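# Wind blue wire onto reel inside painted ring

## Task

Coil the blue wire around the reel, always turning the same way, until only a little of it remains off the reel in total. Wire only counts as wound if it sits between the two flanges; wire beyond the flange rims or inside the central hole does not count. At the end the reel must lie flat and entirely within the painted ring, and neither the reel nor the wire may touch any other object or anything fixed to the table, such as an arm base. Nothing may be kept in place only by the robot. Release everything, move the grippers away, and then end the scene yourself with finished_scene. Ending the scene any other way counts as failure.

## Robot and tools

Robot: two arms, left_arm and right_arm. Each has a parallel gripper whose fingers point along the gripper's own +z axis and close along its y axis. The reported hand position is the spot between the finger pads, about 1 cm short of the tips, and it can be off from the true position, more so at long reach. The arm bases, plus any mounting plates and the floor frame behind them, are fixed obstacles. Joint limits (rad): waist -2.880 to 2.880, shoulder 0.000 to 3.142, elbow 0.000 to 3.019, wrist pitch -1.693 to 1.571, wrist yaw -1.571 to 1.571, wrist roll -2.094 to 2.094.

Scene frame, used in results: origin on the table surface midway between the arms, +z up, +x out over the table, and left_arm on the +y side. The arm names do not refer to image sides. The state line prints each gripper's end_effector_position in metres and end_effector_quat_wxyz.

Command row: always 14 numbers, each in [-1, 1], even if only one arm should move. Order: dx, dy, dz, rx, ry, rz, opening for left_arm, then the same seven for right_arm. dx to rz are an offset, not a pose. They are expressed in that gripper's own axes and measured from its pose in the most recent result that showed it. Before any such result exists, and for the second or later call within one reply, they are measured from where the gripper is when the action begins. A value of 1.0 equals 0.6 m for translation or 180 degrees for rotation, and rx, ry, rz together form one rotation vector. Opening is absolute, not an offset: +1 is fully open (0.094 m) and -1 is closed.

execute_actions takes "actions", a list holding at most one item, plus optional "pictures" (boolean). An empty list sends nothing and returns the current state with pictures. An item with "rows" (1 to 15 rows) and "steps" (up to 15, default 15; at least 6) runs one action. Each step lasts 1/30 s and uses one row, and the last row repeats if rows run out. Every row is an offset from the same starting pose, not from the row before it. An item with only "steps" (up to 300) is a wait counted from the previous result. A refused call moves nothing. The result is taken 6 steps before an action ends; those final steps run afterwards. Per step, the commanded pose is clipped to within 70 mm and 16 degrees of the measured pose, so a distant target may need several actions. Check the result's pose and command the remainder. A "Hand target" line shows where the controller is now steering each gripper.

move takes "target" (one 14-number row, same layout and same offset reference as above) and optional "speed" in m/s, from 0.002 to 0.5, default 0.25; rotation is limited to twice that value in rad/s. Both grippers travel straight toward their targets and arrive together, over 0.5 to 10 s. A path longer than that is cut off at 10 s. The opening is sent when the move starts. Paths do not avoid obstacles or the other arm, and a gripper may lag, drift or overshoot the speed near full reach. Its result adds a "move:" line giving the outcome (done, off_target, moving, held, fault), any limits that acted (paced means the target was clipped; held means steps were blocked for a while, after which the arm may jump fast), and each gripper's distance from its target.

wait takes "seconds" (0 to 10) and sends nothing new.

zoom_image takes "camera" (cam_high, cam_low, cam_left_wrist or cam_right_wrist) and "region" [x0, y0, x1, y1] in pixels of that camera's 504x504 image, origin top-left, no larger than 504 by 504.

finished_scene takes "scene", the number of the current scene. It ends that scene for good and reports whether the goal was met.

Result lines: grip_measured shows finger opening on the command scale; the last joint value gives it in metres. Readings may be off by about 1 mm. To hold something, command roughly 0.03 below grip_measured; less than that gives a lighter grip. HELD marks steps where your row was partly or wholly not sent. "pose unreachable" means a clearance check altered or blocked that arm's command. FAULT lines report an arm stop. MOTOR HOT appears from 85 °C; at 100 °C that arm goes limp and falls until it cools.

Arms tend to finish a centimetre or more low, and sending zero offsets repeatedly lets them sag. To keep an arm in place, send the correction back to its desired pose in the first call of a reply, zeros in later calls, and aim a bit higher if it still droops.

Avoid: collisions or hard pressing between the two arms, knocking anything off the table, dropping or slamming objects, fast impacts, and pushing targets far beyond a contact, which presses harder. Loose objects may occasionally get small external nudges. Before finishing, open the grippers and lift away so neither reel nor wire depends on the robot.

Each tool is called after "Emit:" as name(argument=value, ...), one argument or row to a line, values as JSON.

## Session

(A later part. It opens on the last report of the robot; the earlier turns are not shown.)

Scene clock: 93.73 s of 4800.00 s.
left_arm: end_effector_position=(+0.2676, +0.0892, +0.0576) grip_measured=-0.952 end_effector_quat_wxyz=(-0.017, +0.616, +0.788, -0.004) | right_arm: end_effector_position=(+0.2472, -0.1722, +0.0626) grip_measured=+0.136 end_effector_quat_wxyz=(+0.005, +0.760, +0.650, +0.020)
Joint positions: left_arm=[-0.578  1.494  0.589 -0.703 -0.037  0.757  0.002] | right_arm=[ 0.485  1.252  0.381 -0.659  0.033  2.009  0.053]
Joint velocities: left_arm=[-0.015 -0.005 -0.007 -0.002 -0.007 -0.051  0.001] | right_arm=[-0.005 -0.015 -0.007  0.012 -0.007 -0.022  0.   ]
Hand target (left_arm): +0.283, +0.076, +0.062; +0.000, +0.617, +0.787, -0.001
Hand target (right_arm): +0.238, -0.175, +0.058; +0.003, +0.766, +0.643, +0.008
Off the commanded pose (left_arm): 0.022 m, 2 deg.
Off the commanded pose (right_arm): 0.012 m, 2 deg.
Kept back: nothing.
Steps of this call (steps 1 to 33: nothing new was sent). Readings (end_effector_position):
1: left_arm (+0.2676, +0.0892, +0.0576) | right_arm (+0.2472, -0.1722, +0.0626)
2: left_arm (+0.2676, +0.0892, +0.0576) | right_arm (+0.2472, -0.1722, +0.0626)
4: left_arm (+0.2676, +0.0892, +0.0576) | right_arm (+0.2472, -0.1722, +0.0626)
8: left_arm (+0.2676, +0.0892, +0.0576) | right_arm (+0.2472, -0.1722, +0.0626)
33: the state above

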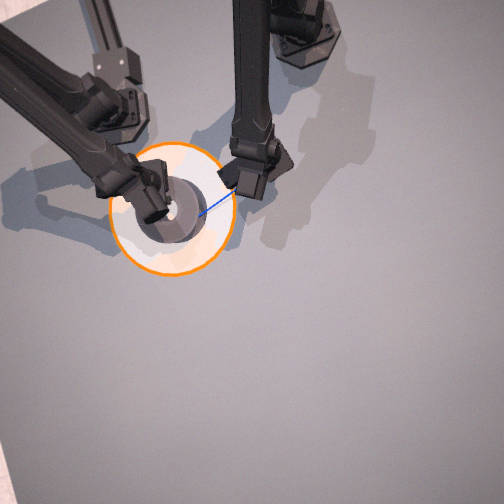

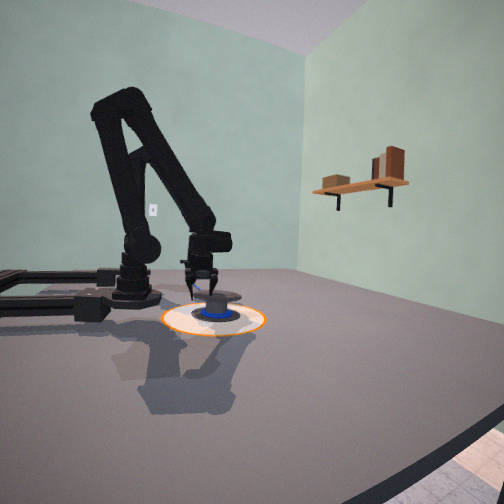

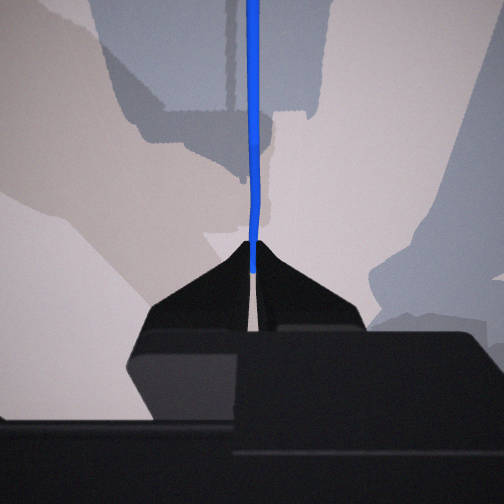

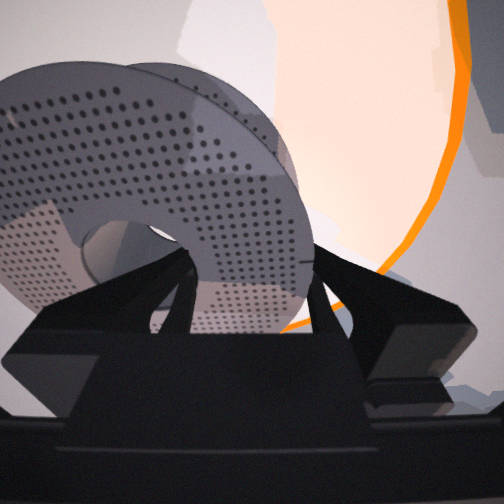

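Emit:
execute_actions(
  actions=[
    {"rows": [[-0.004,0.002,-0.001,0,0,0,-0.965, 0,0,0,0,0,0,0.14],[-0.008,0.004,-0.002,0,0,0,-0.965, 0,0,0,0,0,0,0.18],[-0.012,0.006,-0.003,0,0,0,-0.965, 0,0,0,0,0,0,0.24],[-0.016,0.008,-0.004,0,0,0,-0.965, 0,0,0,0,0,0,0.32],[-0.02,0.01,-0.005,0,0,0,-0.965, 0,0,0,0,0,0,0.4],[-0.024,0.012,-0.006,0,0,0,-0.965, 0,0,0,0,0,0,0.5],[-0.028,0.014,-0.007,0,0,0,-0.965, 0,0,0,0,0,0,0.6],[-0.032,0.016,-0.008,0,0,0,-0.965, 0,0,0,0,0,0,0.7],[-0.036,0.018,-0.008,0,0,0,-0.965, 0,0,0,0,0,0,0.8],[-0.04,0.021,-0.008,0,0,0,-0.965, 0,0,0,0,0,0,0.9],[-0.0417,0.0222,-0.008,0,0,0,-0.965, 0,0,0,0,0,0,1.0]], "steps": 12},
  ],
)

Emit:
move(
  target=[0,0,0,0,0,0,-0.965, -0.089,0.0832,-0.0112,0.009,-0.004,-0.4148,1],
  speed=0.5,
)

Emit:
move(
  target=[0,0,0,0,0,0,-0.965, -0.1135,0.0855,-0.008,0.001,-0.0037,-0.4222,1],
  speed=0.5,
)

Emit:
move(
  target=[0,0,0,0,0,0,-0.965, -0.106,0.059,-0.003,0.004,0,-0.426,1],
  speed=0.5,
)

Scene clock: 96.53 s of 4800.00 s.
left_arm: end_effector_position=(+0.2672, +0.0893, +0.0570) grip_measured=-0.952 end_effector_quat_wxyz=(-0.018, +0.615, +0.788, -0.004) | right_arm: end_effector_position=(+0.2471, -0.1721, +0.0626) grip_measured=+0.449 end_effector_quat_wxyz=(+0.004, +0.760, +0.650, +0.020)
Joint positions: left_arm=[-0.578  1.496  0.59  -0.704 -0.037  0.755  0.002] | right_arm=[ 0.485  1.252  0.381 -0.659  0.033  2.009  0.068]
Joint velocities: left_arm=[-0.024  0.073  0.012 -0.056  0.037 -0.066  0.001] | right_arm=[-0.015  0.005 -0.012 -0.007 -0.022  0.095  0.099]
Steps of this call (steps 1 to 78: nothing new was sent; steps 79 to 84: the first 6 steps of this action). Readings (end_effector_position):
79: left_arm (+0.2676, +0.0892, +0.0576) | right_arm (+0.2471, -0.1721, +0.0626)
80: left_arm (+0.2676, +0.0892, +0.0576) | right_arm (+0.2471, -0.1721, +0.0626)
82: left_arm (+0.2676, +0.0892, +0.0576) | right_arm (+0.2471, -0.1721, +0.0626)
84: the state above

Scene clock: 99.13 s of 4800.00 s.
left_arm: end_effector_position=(+0.2764, +0.0791, +0.0570) grip_measured=-0.952 end_effector_quat_wxyz=(-0.022, +0.615, +0.788, -0.004) | right_arm: end_effector_position=(+0.2715, -0.2341, +0.0638) grip_measured=+1.000 end_effector_quat_wxyz=(+0.005, +0.211, +0.977, -0.005)
Joint positions: left_arm=[-0.59   1.532  0.631 -0.718 -0.037  0.742  0.002] | right_arm=[ 0.218  1.306  0.441 -0.687  0.051  0.442  0.094]
Joint velocities: left_arm=[-0.005 -0.015  0.002 -0.007 -0.037 -0.022  0.   ] | right_arm=[ 0.005 -0.005 -0.017 -0.002 -0.007 -0.051  0.   ]
Hand target (left_arm): +0.276, +0.079, +0.057; -0.022, +0.615, +0.788, -0.004
Hand target (right_arm): +0.287, -0.236, +0.070; +0.011, +0.211, +0.978, -0.002
Off your previous action's commanded pose (left_arm): 0.021 m, 1 deg at its last step (step 6 of this call).
Off your previous action's commanded pose (right_arm): 0.000 m, 0 deg at its last step (step 6 of this call).
Off the commanded pose (left_arm): 0.000 m, 0 deg.
Off the commanded pose (right_arm): 0.018 m, 1 deg.
Kept back: nothing.
move: off_target (right_arm)

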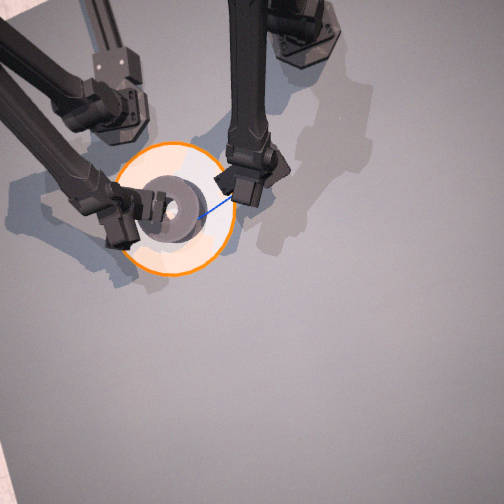

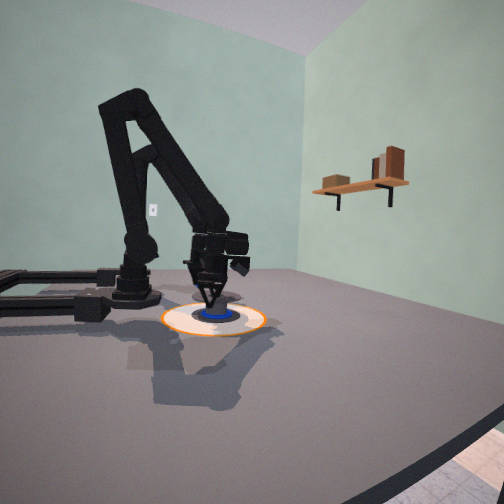

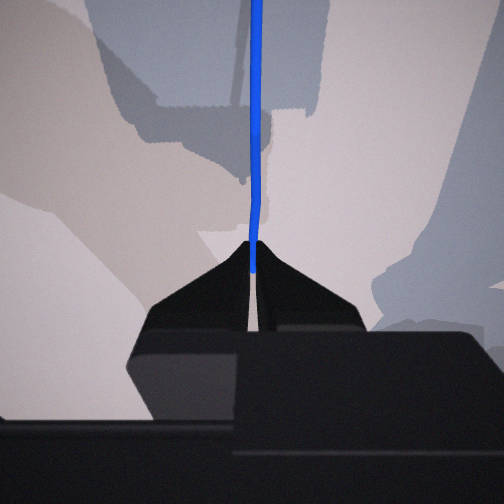

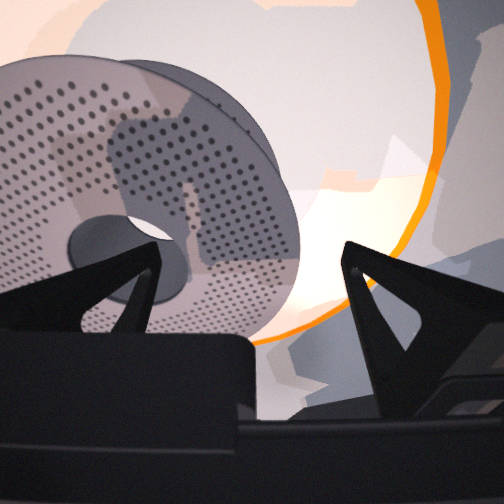

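Scene clock: 101.20 s of 4800.00 s.
left_arm: end_effector_position=(+0.2764, +0.0791, +0.0570) grip_measured=-0.952 end_effector_quat_wxyz=(-0.022, +0.615, +0.788, -0.004) | right_arm: end_effector_position=(+0.3399, -0.2188, +0.0633) grip_measured=+1.000 end_effector_quat_wxyz=(+0.000, -0.429, +0.903, -0.008)
Joint positions: left_arm=[-0.59   1.532  0.631 -0.718 -0.037  0.742  0.002] | right_arm=[ 0.266  1.486  0.621 -0.689  0.055 -0.823  0.094]
Joint velocities: left_arm=[ 0.005 -0.015  0.002 -0.007 -0.066 -0.066  0.   ] | right_arm=[ 0.005 -0.005  0.007 -0.017 -0.007 -0.022  0.   ]
Hand target (left_arm): +0.276, +0.079, +0.057; -0.022, +0.615, +0.788, -0.004
Hand target (right_arm): +0.355, -0.216, +0.067; +0.006, -0.435, +0.900, -0.009
Off the commanded pose (left_arm): 0.000 m, 0 deg.
Off the commanded pose (right_arm): 0.016 m, 1 deg.
Kept back: nothing.
move: off_target (right_arm)

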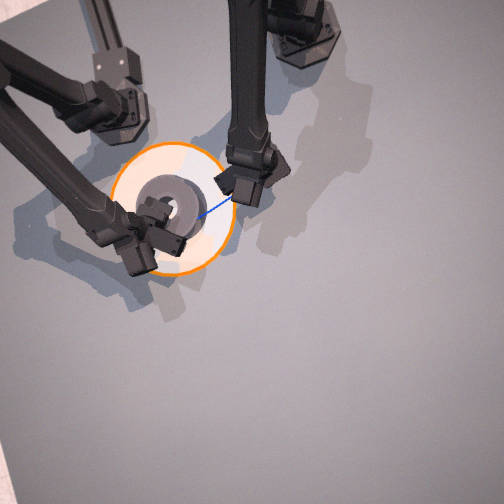

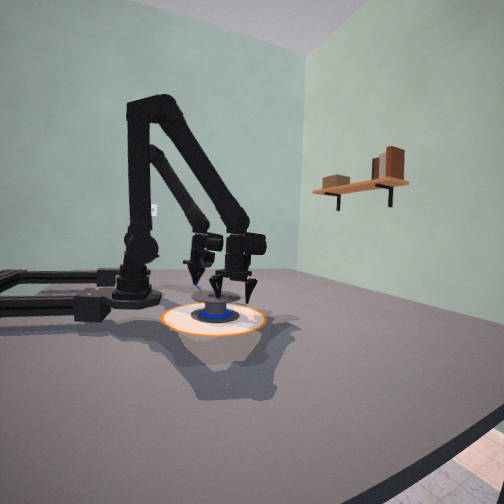

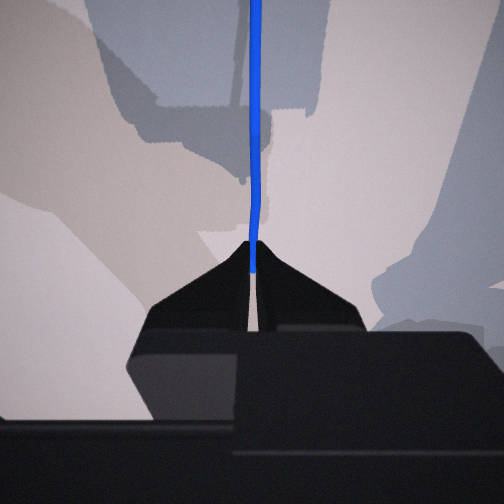

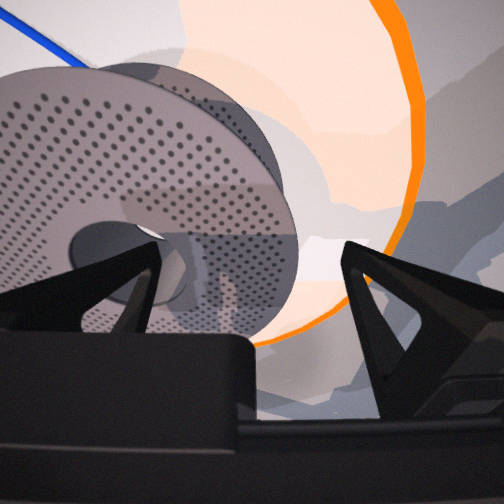

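Scene clock: 103.27 s of 4800.00 s.
left_arm: end_effector_position=(+0.2764, +0.0791, +0.0570) grip_measured=-0.952 end_effector_quat_wxyz=(-0.022, +0.615, +0.788, -0.004) | right_arm: end_effector_position=(+0.3375, -0.1517, +0.0595) grip_measured=+1.000 end_effector_quat_wxyz=(+0.008, +0.894, -0.448, +0.006)
Joint positions: left_arm=[-0.59   1.532  0.631 -0.718 -0.037  0.742  0.002] | right_arm=[ 0.482  1.53   0.646 -0.689  0.061 -1.932  0.094]
Joint velocities: left_arm=[-0.015 -0.005 -0.007  0.007  0.037  0.037  0.001] | right_arm=[-0.024  0.005 -0.007  0.012 -0.081 -0.022  0.   ]
Hand target (left_arm): +0.276, +0.079, +0.057; -0.022, +0.615, +0.788, -0.004
Hand target (right_arm): +0.353, -0.146, +0.063; +0.002, +0.897, -0.442, +0.010
Off the commanded pose (left_arm): 0.000 m, 0 deg.
Off the commanded pose (right_arm): 0.017 m, 1 deg.
Kept back: nothing.
move: off_target (right_arm)

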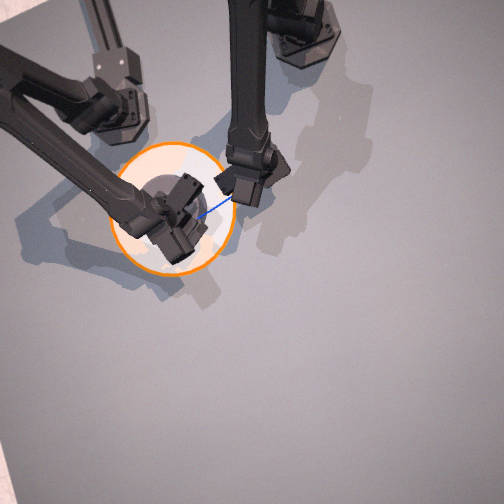

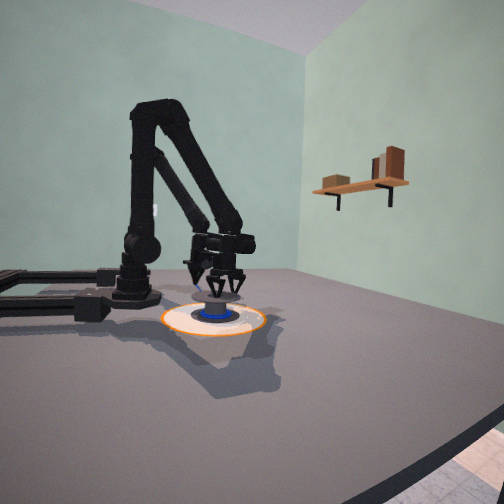

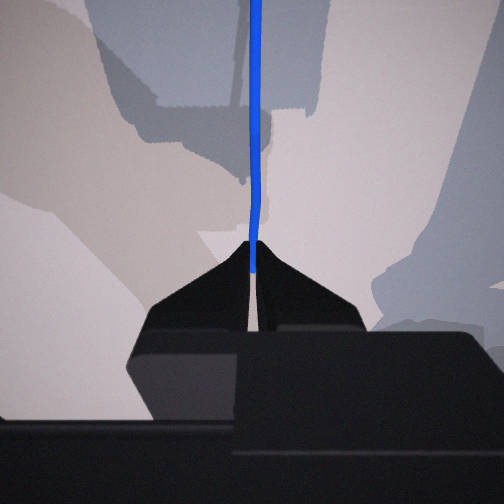

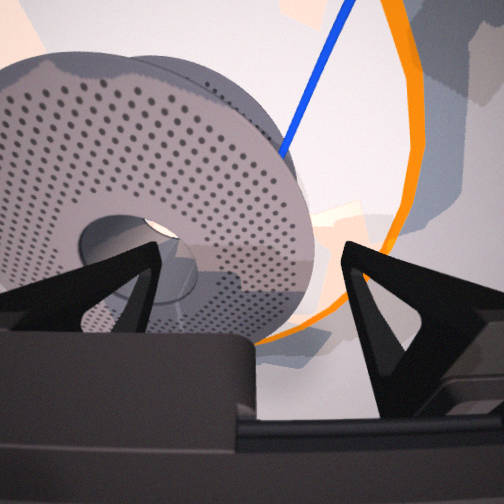

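Emit:
execute_actions(
  actions=[
    {"rows": [[0,0,0,0,0,0,-0.965, 0,0,0,0,0,0,0.85],[0,0,0,0,0,0,-0.965, 0,0,0,0,0,0,0.75],[0,0,0,0,0,0,-0.965, 0,0,0,0,0,0,0.65],[0,0,0,0,0,0,-0.965, 0,0,0,0,0,0,0.55],[0,0,0,0,0,0,-0.965, 0,0,0,0,0,0,0.46],[0,0,0,0,0,0,-0.965, 0,0,0,0,0,0,0.38],[0,0,0,0,0,0,-0.965, 0,0,0,0,0,0,0.32],[0,0,0,0,0,0,-0.965, 0,0,0,0,0,0,0.26],[0,0,0,0,0,0,-0.965, 0,0,0,0,0,0,0.22],[0,0,0,0,0,0,-0.965, 0,0,0,0,0,0,0.18],[0,0,0,0,0,0,-0.965, 0,0,0,0,0,0,0.15],[0,0,0,0,0,0,-0.965, 0,0,0,0,0,0,0.13],[0,0,0,0,0,0,-0.965, 0,0,0,0,0,0,0.11]], "steps": 15},
  ],
)

Emit:
move(
  target=[-0.095,0.009,0.008,0,-0.111,0,-0.965, 0.0915,0.0725,0.002,0,0,0.4278,0.11],
  speed=0.5,
)

Scene clock: 104.63 s of 4800.00 s.
left_arm: end_effector_position=(+0.2764, +0.0791, +0.0570) grip_measured=-0.952 end_effector_quat_wxyz=(-0.022, +0.615, +0.788, -0.004) | right_arm: end_effector_position=(+0.3375, -0.1517, +0.0595) grip_measured=+0.244 end_effector_quat_wxyz=(+0.008, +0.895, -0.447, +0.006)
Joint positions: left_arm=[-0.59   1.532  0.631 -0.718 -0.037  0.742  0.002] | right_arm=[ 0.482  1.53   0.646 -0.689  0.061 -1.935  0.058]
Joint velocities: left_arm=[-0.015 -0.015  0.002  0.007  0.051 -0.022  0.   ] | right_arm=[ 0.024  0.005 -0.017  0.012 -0.022 -0.007 -0.044]
Steps of this call (steps 1 to 32: nothing new was sent; steps 33 to 41: the first 9 steps of this action). Readings (end_effector_position):
33: left_arm (+0.2764, +0.0791, +0.0570) | right_arm (+0.3375, -0.1517, +0.0595)
34: left_arm (+0.2764, +0.0791, +0.0570) | right_arm (+0.3375, -0.1517, +0.0595)
36: left_arm (+0.2764, +0.0791, +0.0570) | right_arm (+0.3375, -0.1517, +0.0595)
40: left_arm (+0.2764, +0.0791, +0.0570) | right_arm (+0.3375, -0.1517, +0.0595)
41: the state above

Scene clock: 107.03 s of 4800.00 s.
left_arm: end_effector_position=(+0.2943, +0.0208, +0.0554) grip_measured=-0.952 end_effector_quat_wxyz=(+0.115, +0.612, +0.775, -0.110) | right_arm: end_effector_position=(+0.3319, -0.2197, +0.0610) grip_measured=+0.137 end_effector_quat_wxyz=(-0.007, -0.445, +0.895, -0.001)
Joint positions: left_arm=[-0.585  1.532  0.58  -0.41   0.199  0.742  0.002] | right_arm=[ 0.26   1.484  0.609 -0.698  0.047 -0.864  0.053]
Joint velocities: left_arm=[ 0.005 -0.005 -0.002  0.002  0.007  0.007  0.   ] | right_arm=[-0.015 -0.024  0.012  0.017 -0.066  0.037 -0.001]
Hand target (left_arm): +0.295, +0.025, +0.050; +0.114, +0.605, +0.780, -0.111
Hand target (right_arm): +0.335, -0.224, +0.061; -0.002, -0.422, +0.907, -0.011
Off your previous action's commanded pose (left_arm): 0.000 m, 0 deg at its last step (step 6 of this call).
Off your previous action's commanded pose (right_arm): 0.000 m, 0 deg at its last step (step 6 of this call).
Off the commanded pose (left_arm): 0.007 m, 1 deg.
Off the commanded pose (right_arm): 0.004 m, 3 deg.
Kept back: nothing.
move: off_target (right_arm)

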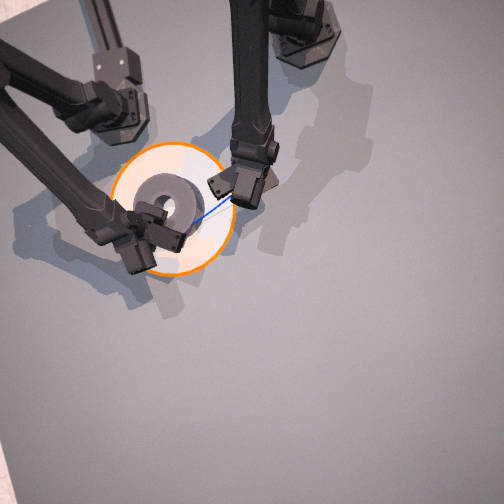

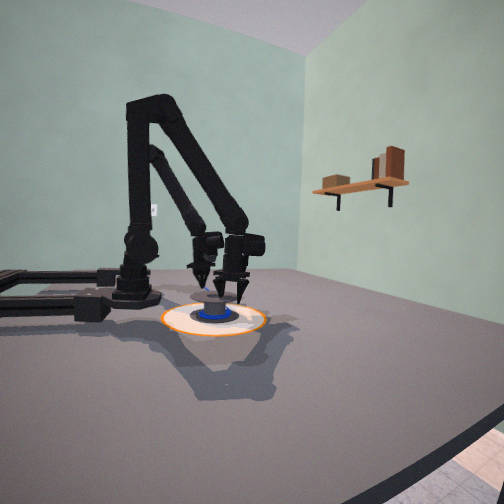

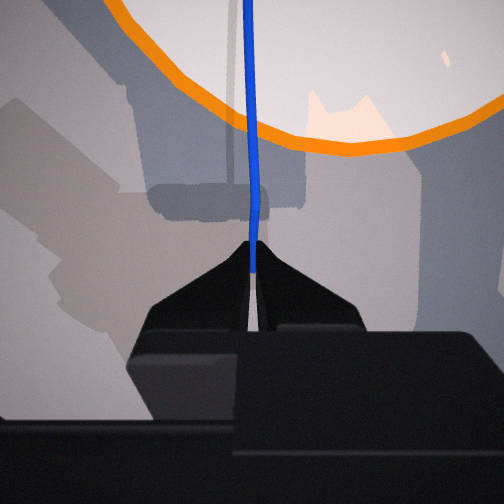

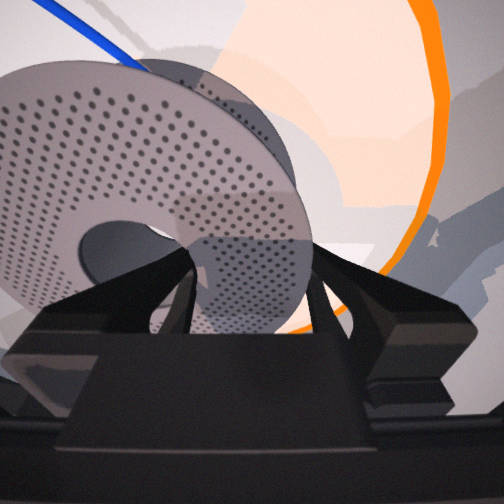

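Emit:
zoom_image(
  camera="cam_low",
  region=[160, 260, 280, 345],
)

Region (160, 260, 280, 345) of cam_low's 504x504 image, scaled by 4.200, with more detail than that image has; it fills the top 357 rows of this view, and the rest is white.

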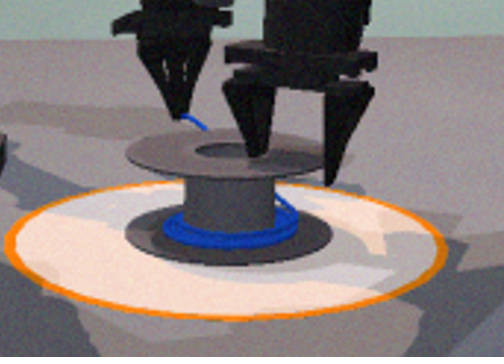

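Emit:
move(
  target=[-0.0523,-0.016,0.0477,0,-0.111,0,-0.965, 0.0897,0.0681,0.003,0,0,0.4333,0.11],
  speed=0.5,
)

Emit:
zoom_image(
  camera="cam_low",
  region=[160, 260, 280, 345],
)

Scene clock: 110.63 s of 4800.00 s.
left_arm: end_effector_position=(+0.2922, -0.0232, +0.0423) grip_measured=-0.952 end_effector_quat_wxyz=(+0.248, +0.591, +0.737, -0.214) | right_arm: end_effector_position=(+0.2699, -0.2315, +0.0641) grip_measured=+0.137 end_effector_quat_wxyz=(-0.004, +0.195, +0.981, +0.007)
Joint positions: left_arm=[-0.585  1.633  0.463  0.083  0.429  0.677  0.002] | right_arm=[ 0.21   1.309  0.445 -0.701  0.024  0.4    0.053]
Joint velocities: left_arm=[-0.024 -0.005  0.012 -0.022  0.125 -0.037  0.   ] | right_arm=[-0.005  0.015  0.007  0.032  0.066  0.022 -0.   ]
Hand target (left_arm): +0.293, -0.019, +0.038; +0.247, +0.584, +0.743, -0.215
Hand target (right_arm): +0.267, -0.237, +0.062; -0.004, +0.217, +0.976, -0.005
Off the commanded pose (left_arm): 0.006 m, 1 deg.
Off the commanded pose (right_arm): 0.008 m, 3 deg.
Kept back: nothing.
move: off_target (right_arm)

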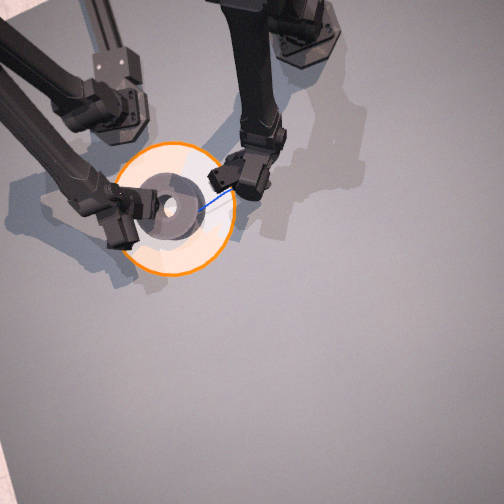

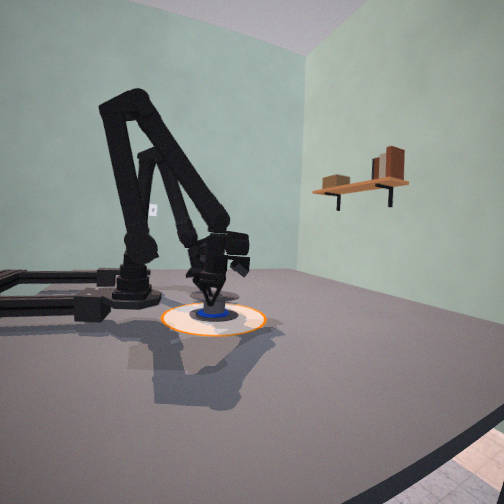

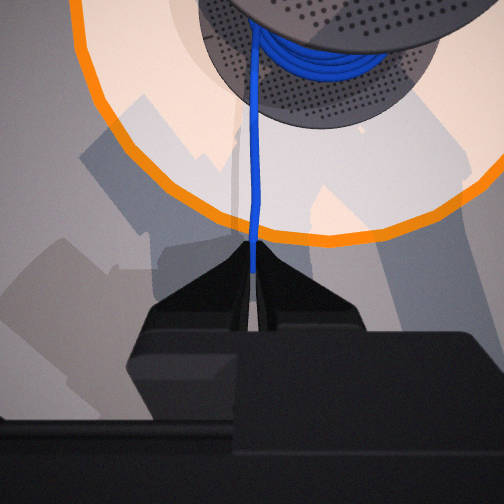

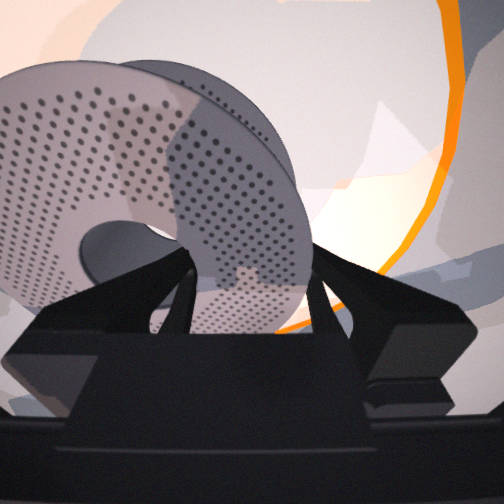

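Region (160, 260, 280, 345) of cam_low's 504x504 image, scaled by 4.200, with more detail than that image has; it fills the top 357 rows of this view, and the rest is white.

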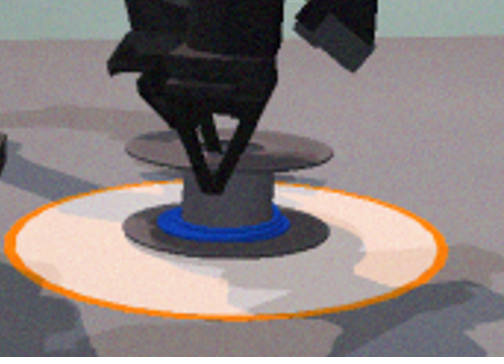

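Emit:
move(
  target=[-0.0787,0.0187,0.0827,0,-0.095,0,-0.965, 0.087,0.0533,0.012,0,0,0.4278,0.11],
  speed=0.5,
)

Scene clock: 113.63 s of 4800.00 s.
left_arm: end_effector_position=(+0.3116, -0.0764, +0.0297) grip_measured=-0.952 end_effector_quat_wxyz=(+0.345, +0.552, +0.699, -0.296) | right_arm: end_effector_position=(+0.2461, -0.1757, +0.0640) grip_measured=+0.136 end_effector_quat_wxyz=(-0.007, +0.754, +0.656, +0.017)
Joint positions: left_arm=[-0.615  1.883  0.481  0.588  0.57   0.511  0.002] | right_arm=[ 0.456  1.251  0.387 -0.68   0.014  1.964  0.053]
Joint velocities: left_arm=[-0.015 -0.015 -0.012  0.002  0.037 -0.022  0.   ] | right_arm=[-0.005 -0.005 -0.002  0.007 -0.007  0.022 -0.001]
Hand target (left_arm): +0.316, -0.087, +0.032; +0.354, +0.554, +0.691, -0.300
Hand target (right_arm): +0.234, -0.179, +0.058; -0.010, +0.763, +0.647, +0.002
Off the commanded pose (left_arm): 0.012 m, 1 deg.
Off the commanded pose (right_arm): 0.015 m, 2 deg.
Kept back: nothing.
move: off_target (left_arm, right_arm)

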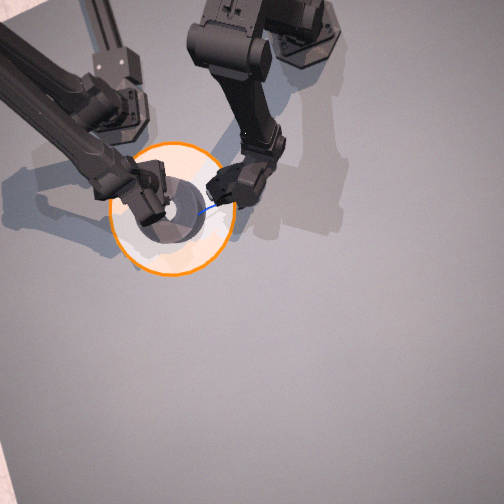

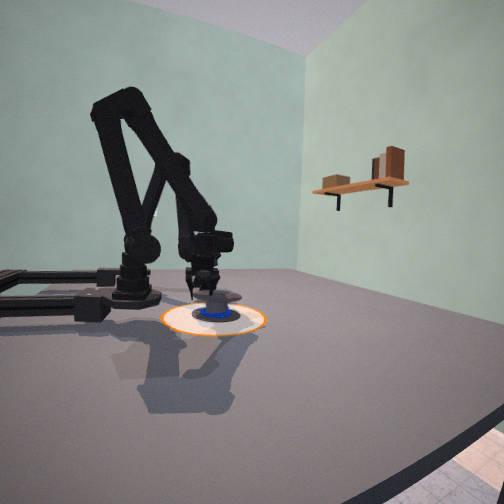

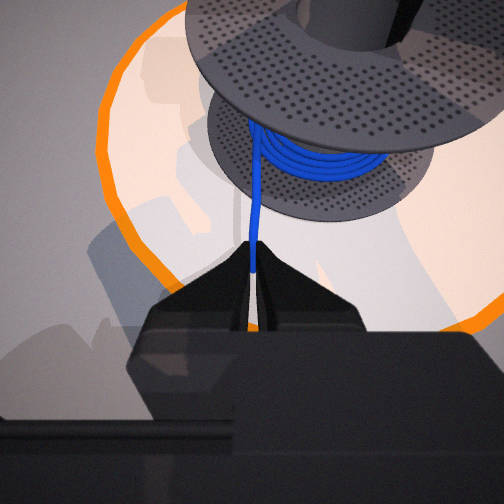

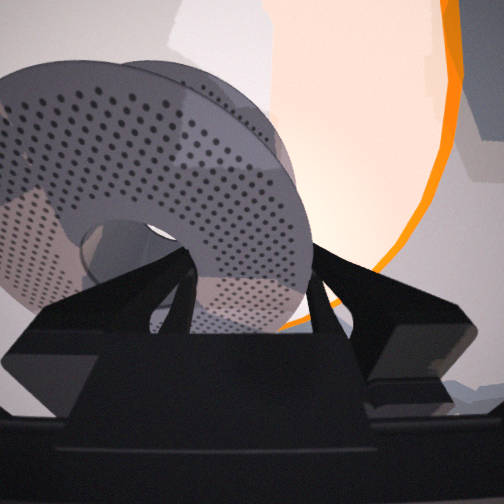

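Emit:
execute_actions(
  actions=[
    {"rows": [[-0.016,0.003,0.016,0,0,0,-0.965, 0,0,0.004,0,0,0,0.11],[-0.018,0.003,0.018,0,0,0,-0.965, 0,0,0.004,0,0,0,0.12],[-0.02,0.0035,0.02,0,0,0,-0.965, 0,0,0.004,0,0,0,0.14],[-0.0216,0.0035,0.021,0,0,0,-0.965, 0,0,0.004,0,0,0,0.17],[-0.0216,0.0035,0.021,0,0,0,-0.965, 0,0,0.004,0,0,0,0.23],[-0.0216,0.0035,0.021,0,0,0,-0.965, 0,0,0.004,0,0,0,0.32],[-0.0216,0.0035,0.021,0,0,0,-0.965, 0,0,0.004,0,0,0,0.42],[-0.0216,0.0035,0.021,0,0,0,-0.965, 0,0,0.004,0,0,0,0.53],[-0.0216,0.0035,0.021,0,0,0,-0.965, 0,0,0.004,0,0,0,0.64],[-0.0216,0.0035,0.021,0,0,0,-0.965, 0,0,0.004,0,0,0,0.76],[-0.0216,0.0035,0.021,0,0,0,-0.965, 0,0,0.004,0,0,0,0.88],[-0.0216,0.0035,0.021,0,0,0,-0.965, 0,0,0.004,0,0,0,1.0]], "steps": 12},
  ],
)

Emit:
move(
  target=[0,0,0,0,0,0,-0.965, -0.086,0.0832,-0.009,0.009,-0.008,-0.4148,1],
  speed=0.5,
)

Emit:
move(
  target=[0,0,0,0,0,0,-0.965, -0.107,0.09,-0.002,0.001,-0.0037,-0.4222,1],
  speed=0.5,
)

Scene clock: 115.13 s of 4800.00 s.
left_arm: end_effector_position=(+0.3128, -0.0827, +0.0300) grip_measured=-0.952 end_effector_quat_wxyz=(+0.344, +0.552, +0.701, -0.292) | right_arm: end_effector_position=(+0.2472, -0.1754, +0.0640) grip_measured=+0.277 end_effector_quat_wxyz=(-0.006, +0.755, +0.656, +0.019)
Joint positions: left_arm=[-0.632  1.883  0.493  0.58   0.551  0.498  0.002] | right_arm=[ 0.456  1.251  0.387 -0.675  0.014  1.966  0.06 ]
Joint velocities: left_arm=[-0.103  0.005  0.042 -0.027  0.007 -0.066  0.   ] | right_arm=[-0.005 -0.005 -0.007 -0.002  0.037 -0.007  0.083]
Steps of this call (steps 1 to 39: nothing new was sent; steps 40 to 45: the first 6 steps of this action). Readings (end_effector_position):
40: left_arm (+0.3124, -0.0762, +0.0293) | right_arm (+0.2464, -0.1756, +0.0640)
41: left_arm (+0.3127, -0.0766, +0.0289) | right_arm (+0.2468, -0.1755, +0.0640)
43: left_arm (+0.3129, -0.0792, +0.0291) | right_arm (+0.2471, -0.1754, +0.0640)
45: the state above

Scene clock: 117.70 s of 4800.00 s.
left_arm: end_effector_position=(+0.3134, -0.0853, +0.0311) grip_measured=-0.952 end_effector_quat_wxyz=(+0.345, +0.551, +0.701, -0.294) | right_arm: end_effector_position=(+0.2730, -0.2346, +0.0627) grip_measured=+1.000 end_effector_quat_wxyz=(+0.000, +0.203, +0.979, -0.003)
Joint positions: left_arm=[-0.636  1.883  0.497  0.58   0.55   0.492  0.002] | right_arm=[ 0.212  1.319  0.449 -0.689  0.046  0.42   0.094]
Joint velocities: left_arm=[-0.005  0.005  0.007 -0.007 -0.007 -0.037 -0.001] | right_arm=[ 0.005  0.005  0.022 -0.012  0.037 -0.037  0.   ]
Hand target (left_arm): +0.313, -0.085, +0.031; +0.345, +0.551, +0.701, -0.294
Hand target (right_arm): +0.289, -0.236, +0.068; +0.007, +0.203, +0.979, -0.000
Off your previous action's commanded pose (left_arm): 0.009 m, 0 deg at its last step (step 6 of this call).
Off your previous action's commanded pose (right_arm): 0.003 m, 0 deg at its last step (step 6 of this call).
Off the commanded pose (left_arm): 0.000 m, 0 deg.
Off the commanded pose (right_arm): 0.017 m, 1 deg.
Kept back: nothing.
move: off_target (right_arm)

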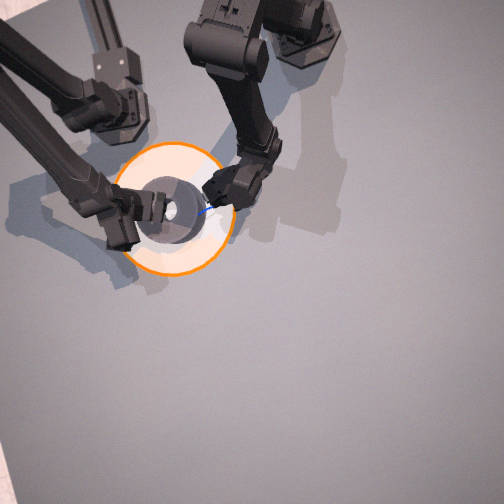

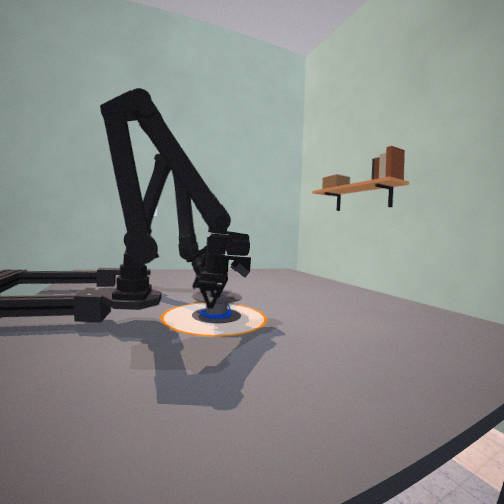

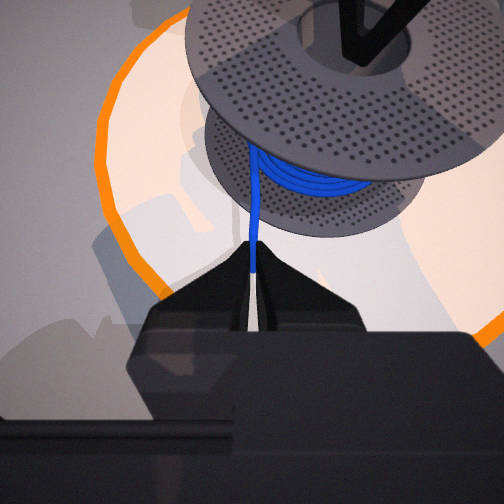

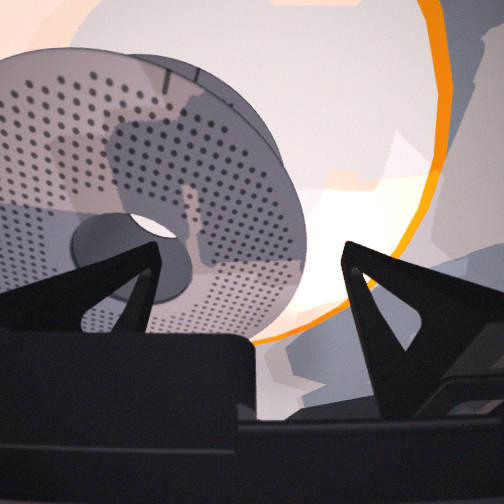

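Scene clock: 119.77 s of 4800.00 s.
left_arm: end_effector_position=(+0.3134, -0.0853, +0.0311) grip_measured=-0.952 end_effector_quat_wxyz=(+0.345, +0.551, +0.701, -0.294) | right_arm: end_effector_position=(+0.3366, -0.2142, +0.0584) grip_measured=+1.000 end_effector_quat_wxyz=(-0.006, -0.437, +0.900, -0.003)
Joint positions: left_arm=[-0.636  1.883  0.497  0.58   0.55   0.492  0.002] | right_arm=[ 0.278  1.503  0.62  -0.689  0.05  -0.827  0.094]
Joint velocities: left_arm=[ 0.005 -0.005 -0.017  0.002 -0.037 -0.066  0.001] | right_arm=[ 0.005 -0.015 -0.032  0.007 -0.037 -0.066  0.   ]
Hand target (left_arm): +0.313, -0.085, +0.031; +0.345, +0.551, +0.701, -0.294
Hand target (right_arm): +0.353, -0.211, +0.062; +0.003, -0.443, +0.897, -0.005
Off the commanded pose (left_arm): 0.000 m, 0 deg.
Off the commanded pose (right_arm): 0.018 m, 1 deg.
Kept back: nothing.
move: off_target (right_arm)

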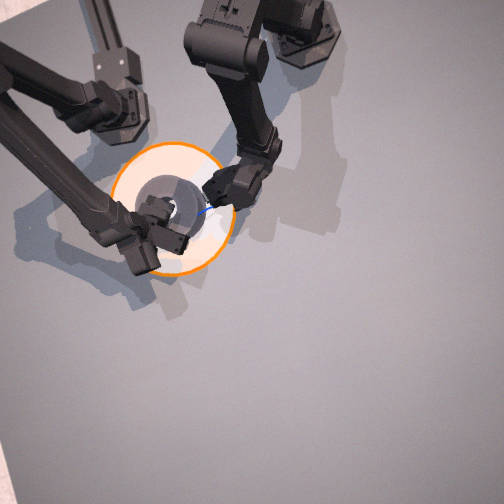

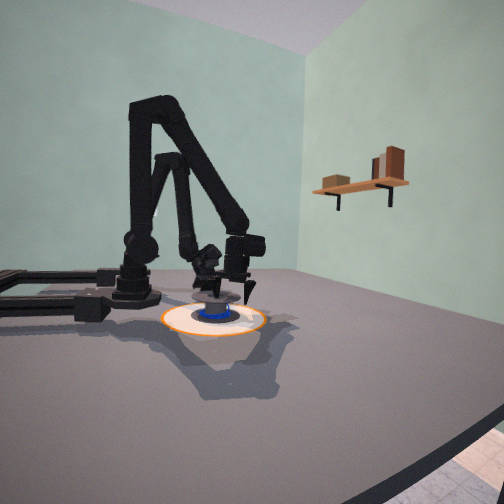

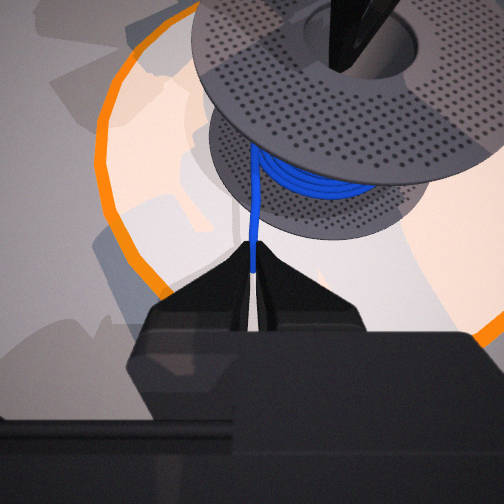

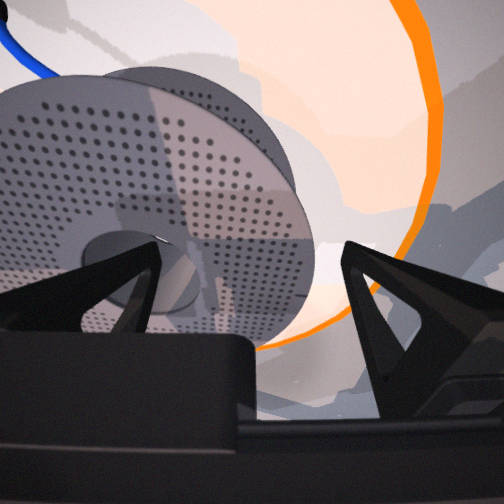

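Emit:
execute_actions(
  actions=[
    {"rows": [[0,0,0,0,0,0,-0.965, 0.004,0,0,0,0,0,0.85],[0,0,0,0,0,0,-0.965, 0.008,0,0,0,0,0,0.75],[0,0,0,0,0,0,-0.965, 0.012,0,0,0,0,0,0.65],[0,0,0,0,0,0,-0.965, 0.012,0,0,0,0,0,0.55],[0,0,0,0,0,0,-0.965, 0.012,0,0,0,0,0,0.46],[0,0,0,0,0,0,-0.965, 0.012,0,0,0,0,0,0.38],[0,0,0,0,0,0,-0.965, 0.012,0,0,0,0,0,0.32],[0,0,0,0,0,0,-0.965, 0.012,0,0,0,0,0,0.26],[0,0,0,0,0,0,-0.965, 0.012,0,0,0,0,0,0.22],[0,0,0,0,0,0,-0.965, 0.012,0,0,0,0,0,0.18],[0,0,0,0,0,0,-0.965, 0.012,0,0,0,0,0,0.15],[0,0,0,0,0,0,-0.965, 0.012,0,0,0,0,0,0.13],[0,0,0,0,0,0,-0.965, 0.012,0,0,0,0,0,0.11]], "steps": 15},
  ],
)

Emit:
move(
  target=[-0.056,0.0057,0.08,0,-0.078,0,-0.965, 0.094,0.056,0.004,0,0,0.40,0.11],
  speed=0.45,
)

Scene clock: 121.27 s of 4800.00 s.
left_arm: end_effector_position=(+0.3134, -0.0853, +0.0311) grip_measured=-0.952 end_effector_quat_wxyz=(+0.345, +0.551, +0.701, -0.294) | right_arm: end_effector_position=(+0.3347, -0.2175, +0.0580) grip_measured=+0.244 end_effector_quat_wxyz=(-0.007, -0.436, +0.900, -0.002)
Joint positions: left_arm=[-0.636  1.883  0.497  0.58   0.55   0.492  0.002] | right_arm=[ 0.268  1.5    0.615 -0.689  0.05  -0.835  0.058]
Joint velocities: left_arm=[-0.015 -0.005 -0.007 -0.002  0.081 -0.022  0.   ] | right_arm=[-0.005 -0.015 -0.007 -0.002 -0.007  0.022 -0.046]
Steps of this call (steps 1 to 36: nothing new was sent; steps 37 to 45: the first 9 steps of this action). Readings (end_effector_position):
37: left_arm (+0.3134, -0.0853, +0.0311) | right_arm (+0.3366, -0.2142, +0.0584)
38: left_arm (+0.3134, -0.0853, +0.0311) | right_arm (+0.3366, -0.2142, +0.0584)
40: left_arm (+0.3134, -0.0853, +0.0311) | right_arm (+0.3364, -0.2152, +0.0584)
44: left_arm (+0.3134, -0.0853, +0.0311) | right_arm (+0.3349, -0.2173, +0.0580)
45: the state above

Scene clock: 123.67 s of 4800.00 s.
left_arm: end_effector_position=(+0.3283, -0.1329, +0.0284) grip_measured=-0.952 end_effector_quat_wxyz=(+0.421, +0.510, +0.661, -0.354) | right_arm: end_effector_position=(+0.2746, -0.2348, +0.0599) grip_measured=+0.146 end_effector_quat_wxyz=(-0.008, +0.153, +0.988, +0.004)
Joint positions: left_arm=[-0.686  2.097  0.564  0.997  0.595  0.31   0.002] | right_arm=[ 0.199  1.342  0.458 -0.689  0.029  0.304  0.054]
Joint velocities: left_arm=[-0.005  0.005  0.007  0.002  0.051 -0.051  0.001] | right_arm=[-0.015 -0.015 -0.007 -0.007 -0.007  0.007 -0.001]
Hand target (left_arm): +0.329, -0.142, +0.029; +0.427, +0.512, +0.653, -0.359
Hand target (right_arm): +0.273, -0.241, +0.058; -0.004, +0.176, +0.984, -0.007
Off your previous action's commanded pose (left_arm): 0.000 m, 0 deg at its last step (step 6 of this call).
Off your previous action's commanded pose (right_arm): 0.003 m, 0 deg at its last step (step 6 of this call).
Off the commanded pose (left_arm): 0.009 m, 1 deg.
Off the commanded pose (right_arm): 0.007 m, 3 deg.
Kept back: nothing.
move: off_target (right_arm)

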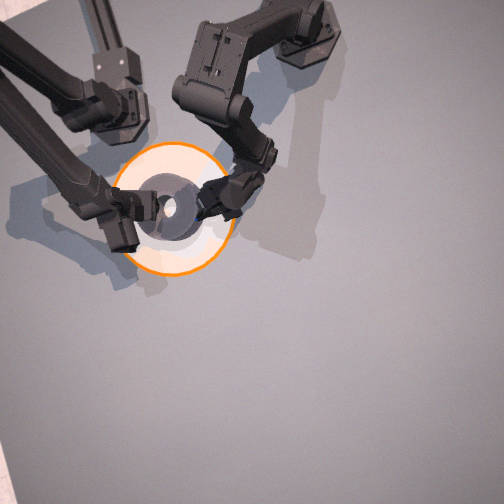

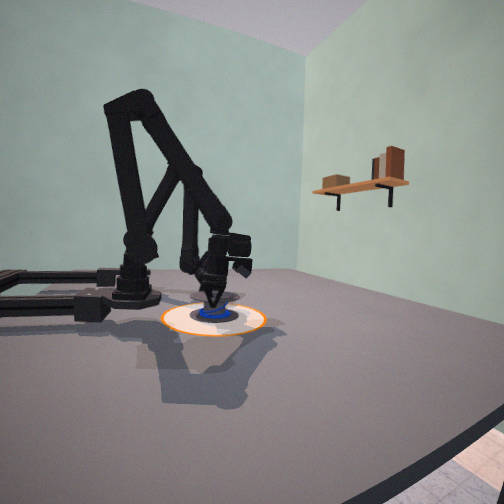

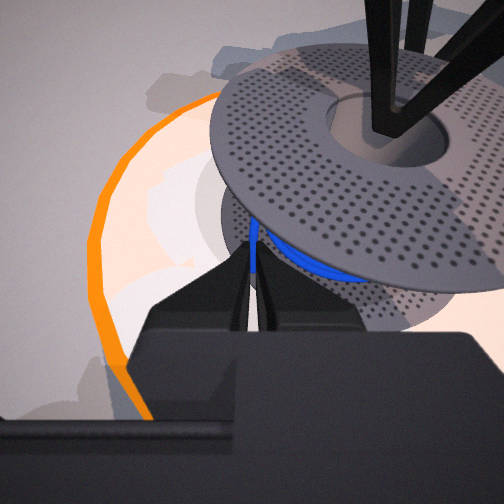

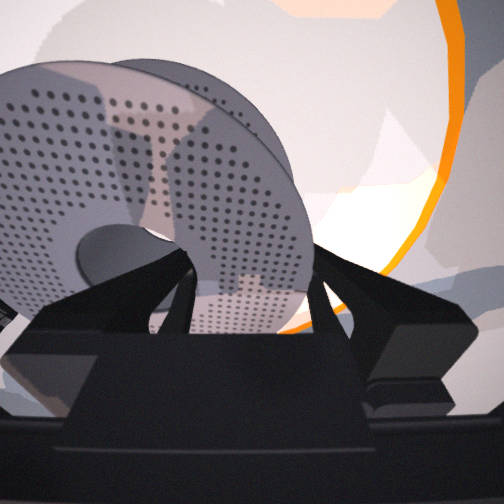

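Emit:
zoom_image(
  camera="cam_left_wrist",
  region=[180, 150, 420, 340],
)

Emit:
zoom_image(
  camera="cam_high",
  region=[100, 135, 260, 285],
)

Emit:
zoom_image(
  camera="cam_low",
  region=[160, 260, 280, 345],
)

Region (180, 150, 420, 340) of cam_left_wrist's 504x504 image, scaled by 2.100, with more detail than that image has; it fills the top 399 rows of this view, and the rest is white.

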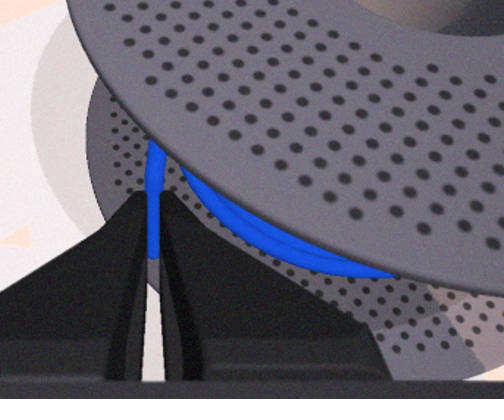

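Region (100, 135, 260, 285) of cam_high's 504x504 image, scaled by 3.150, with more detail than that image has; it fills the top 472 rows of this view, and the rest is white.

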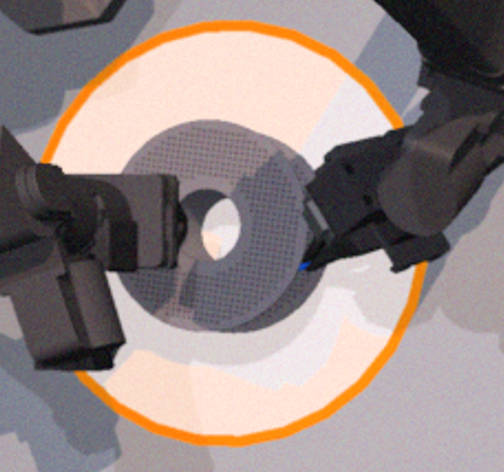

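Region (160, 260, 280, 345) of cam_low's 504x504 image, scaled by 4.200, with more detail than that image has; it fills the top 357 rows of this view, and the rest is white.

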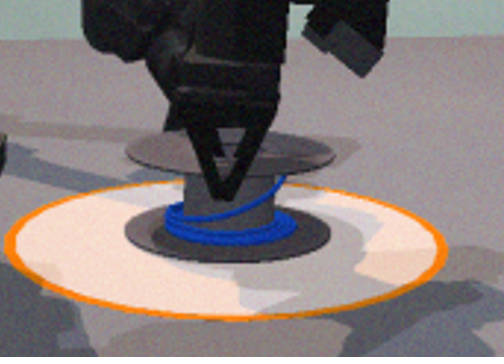

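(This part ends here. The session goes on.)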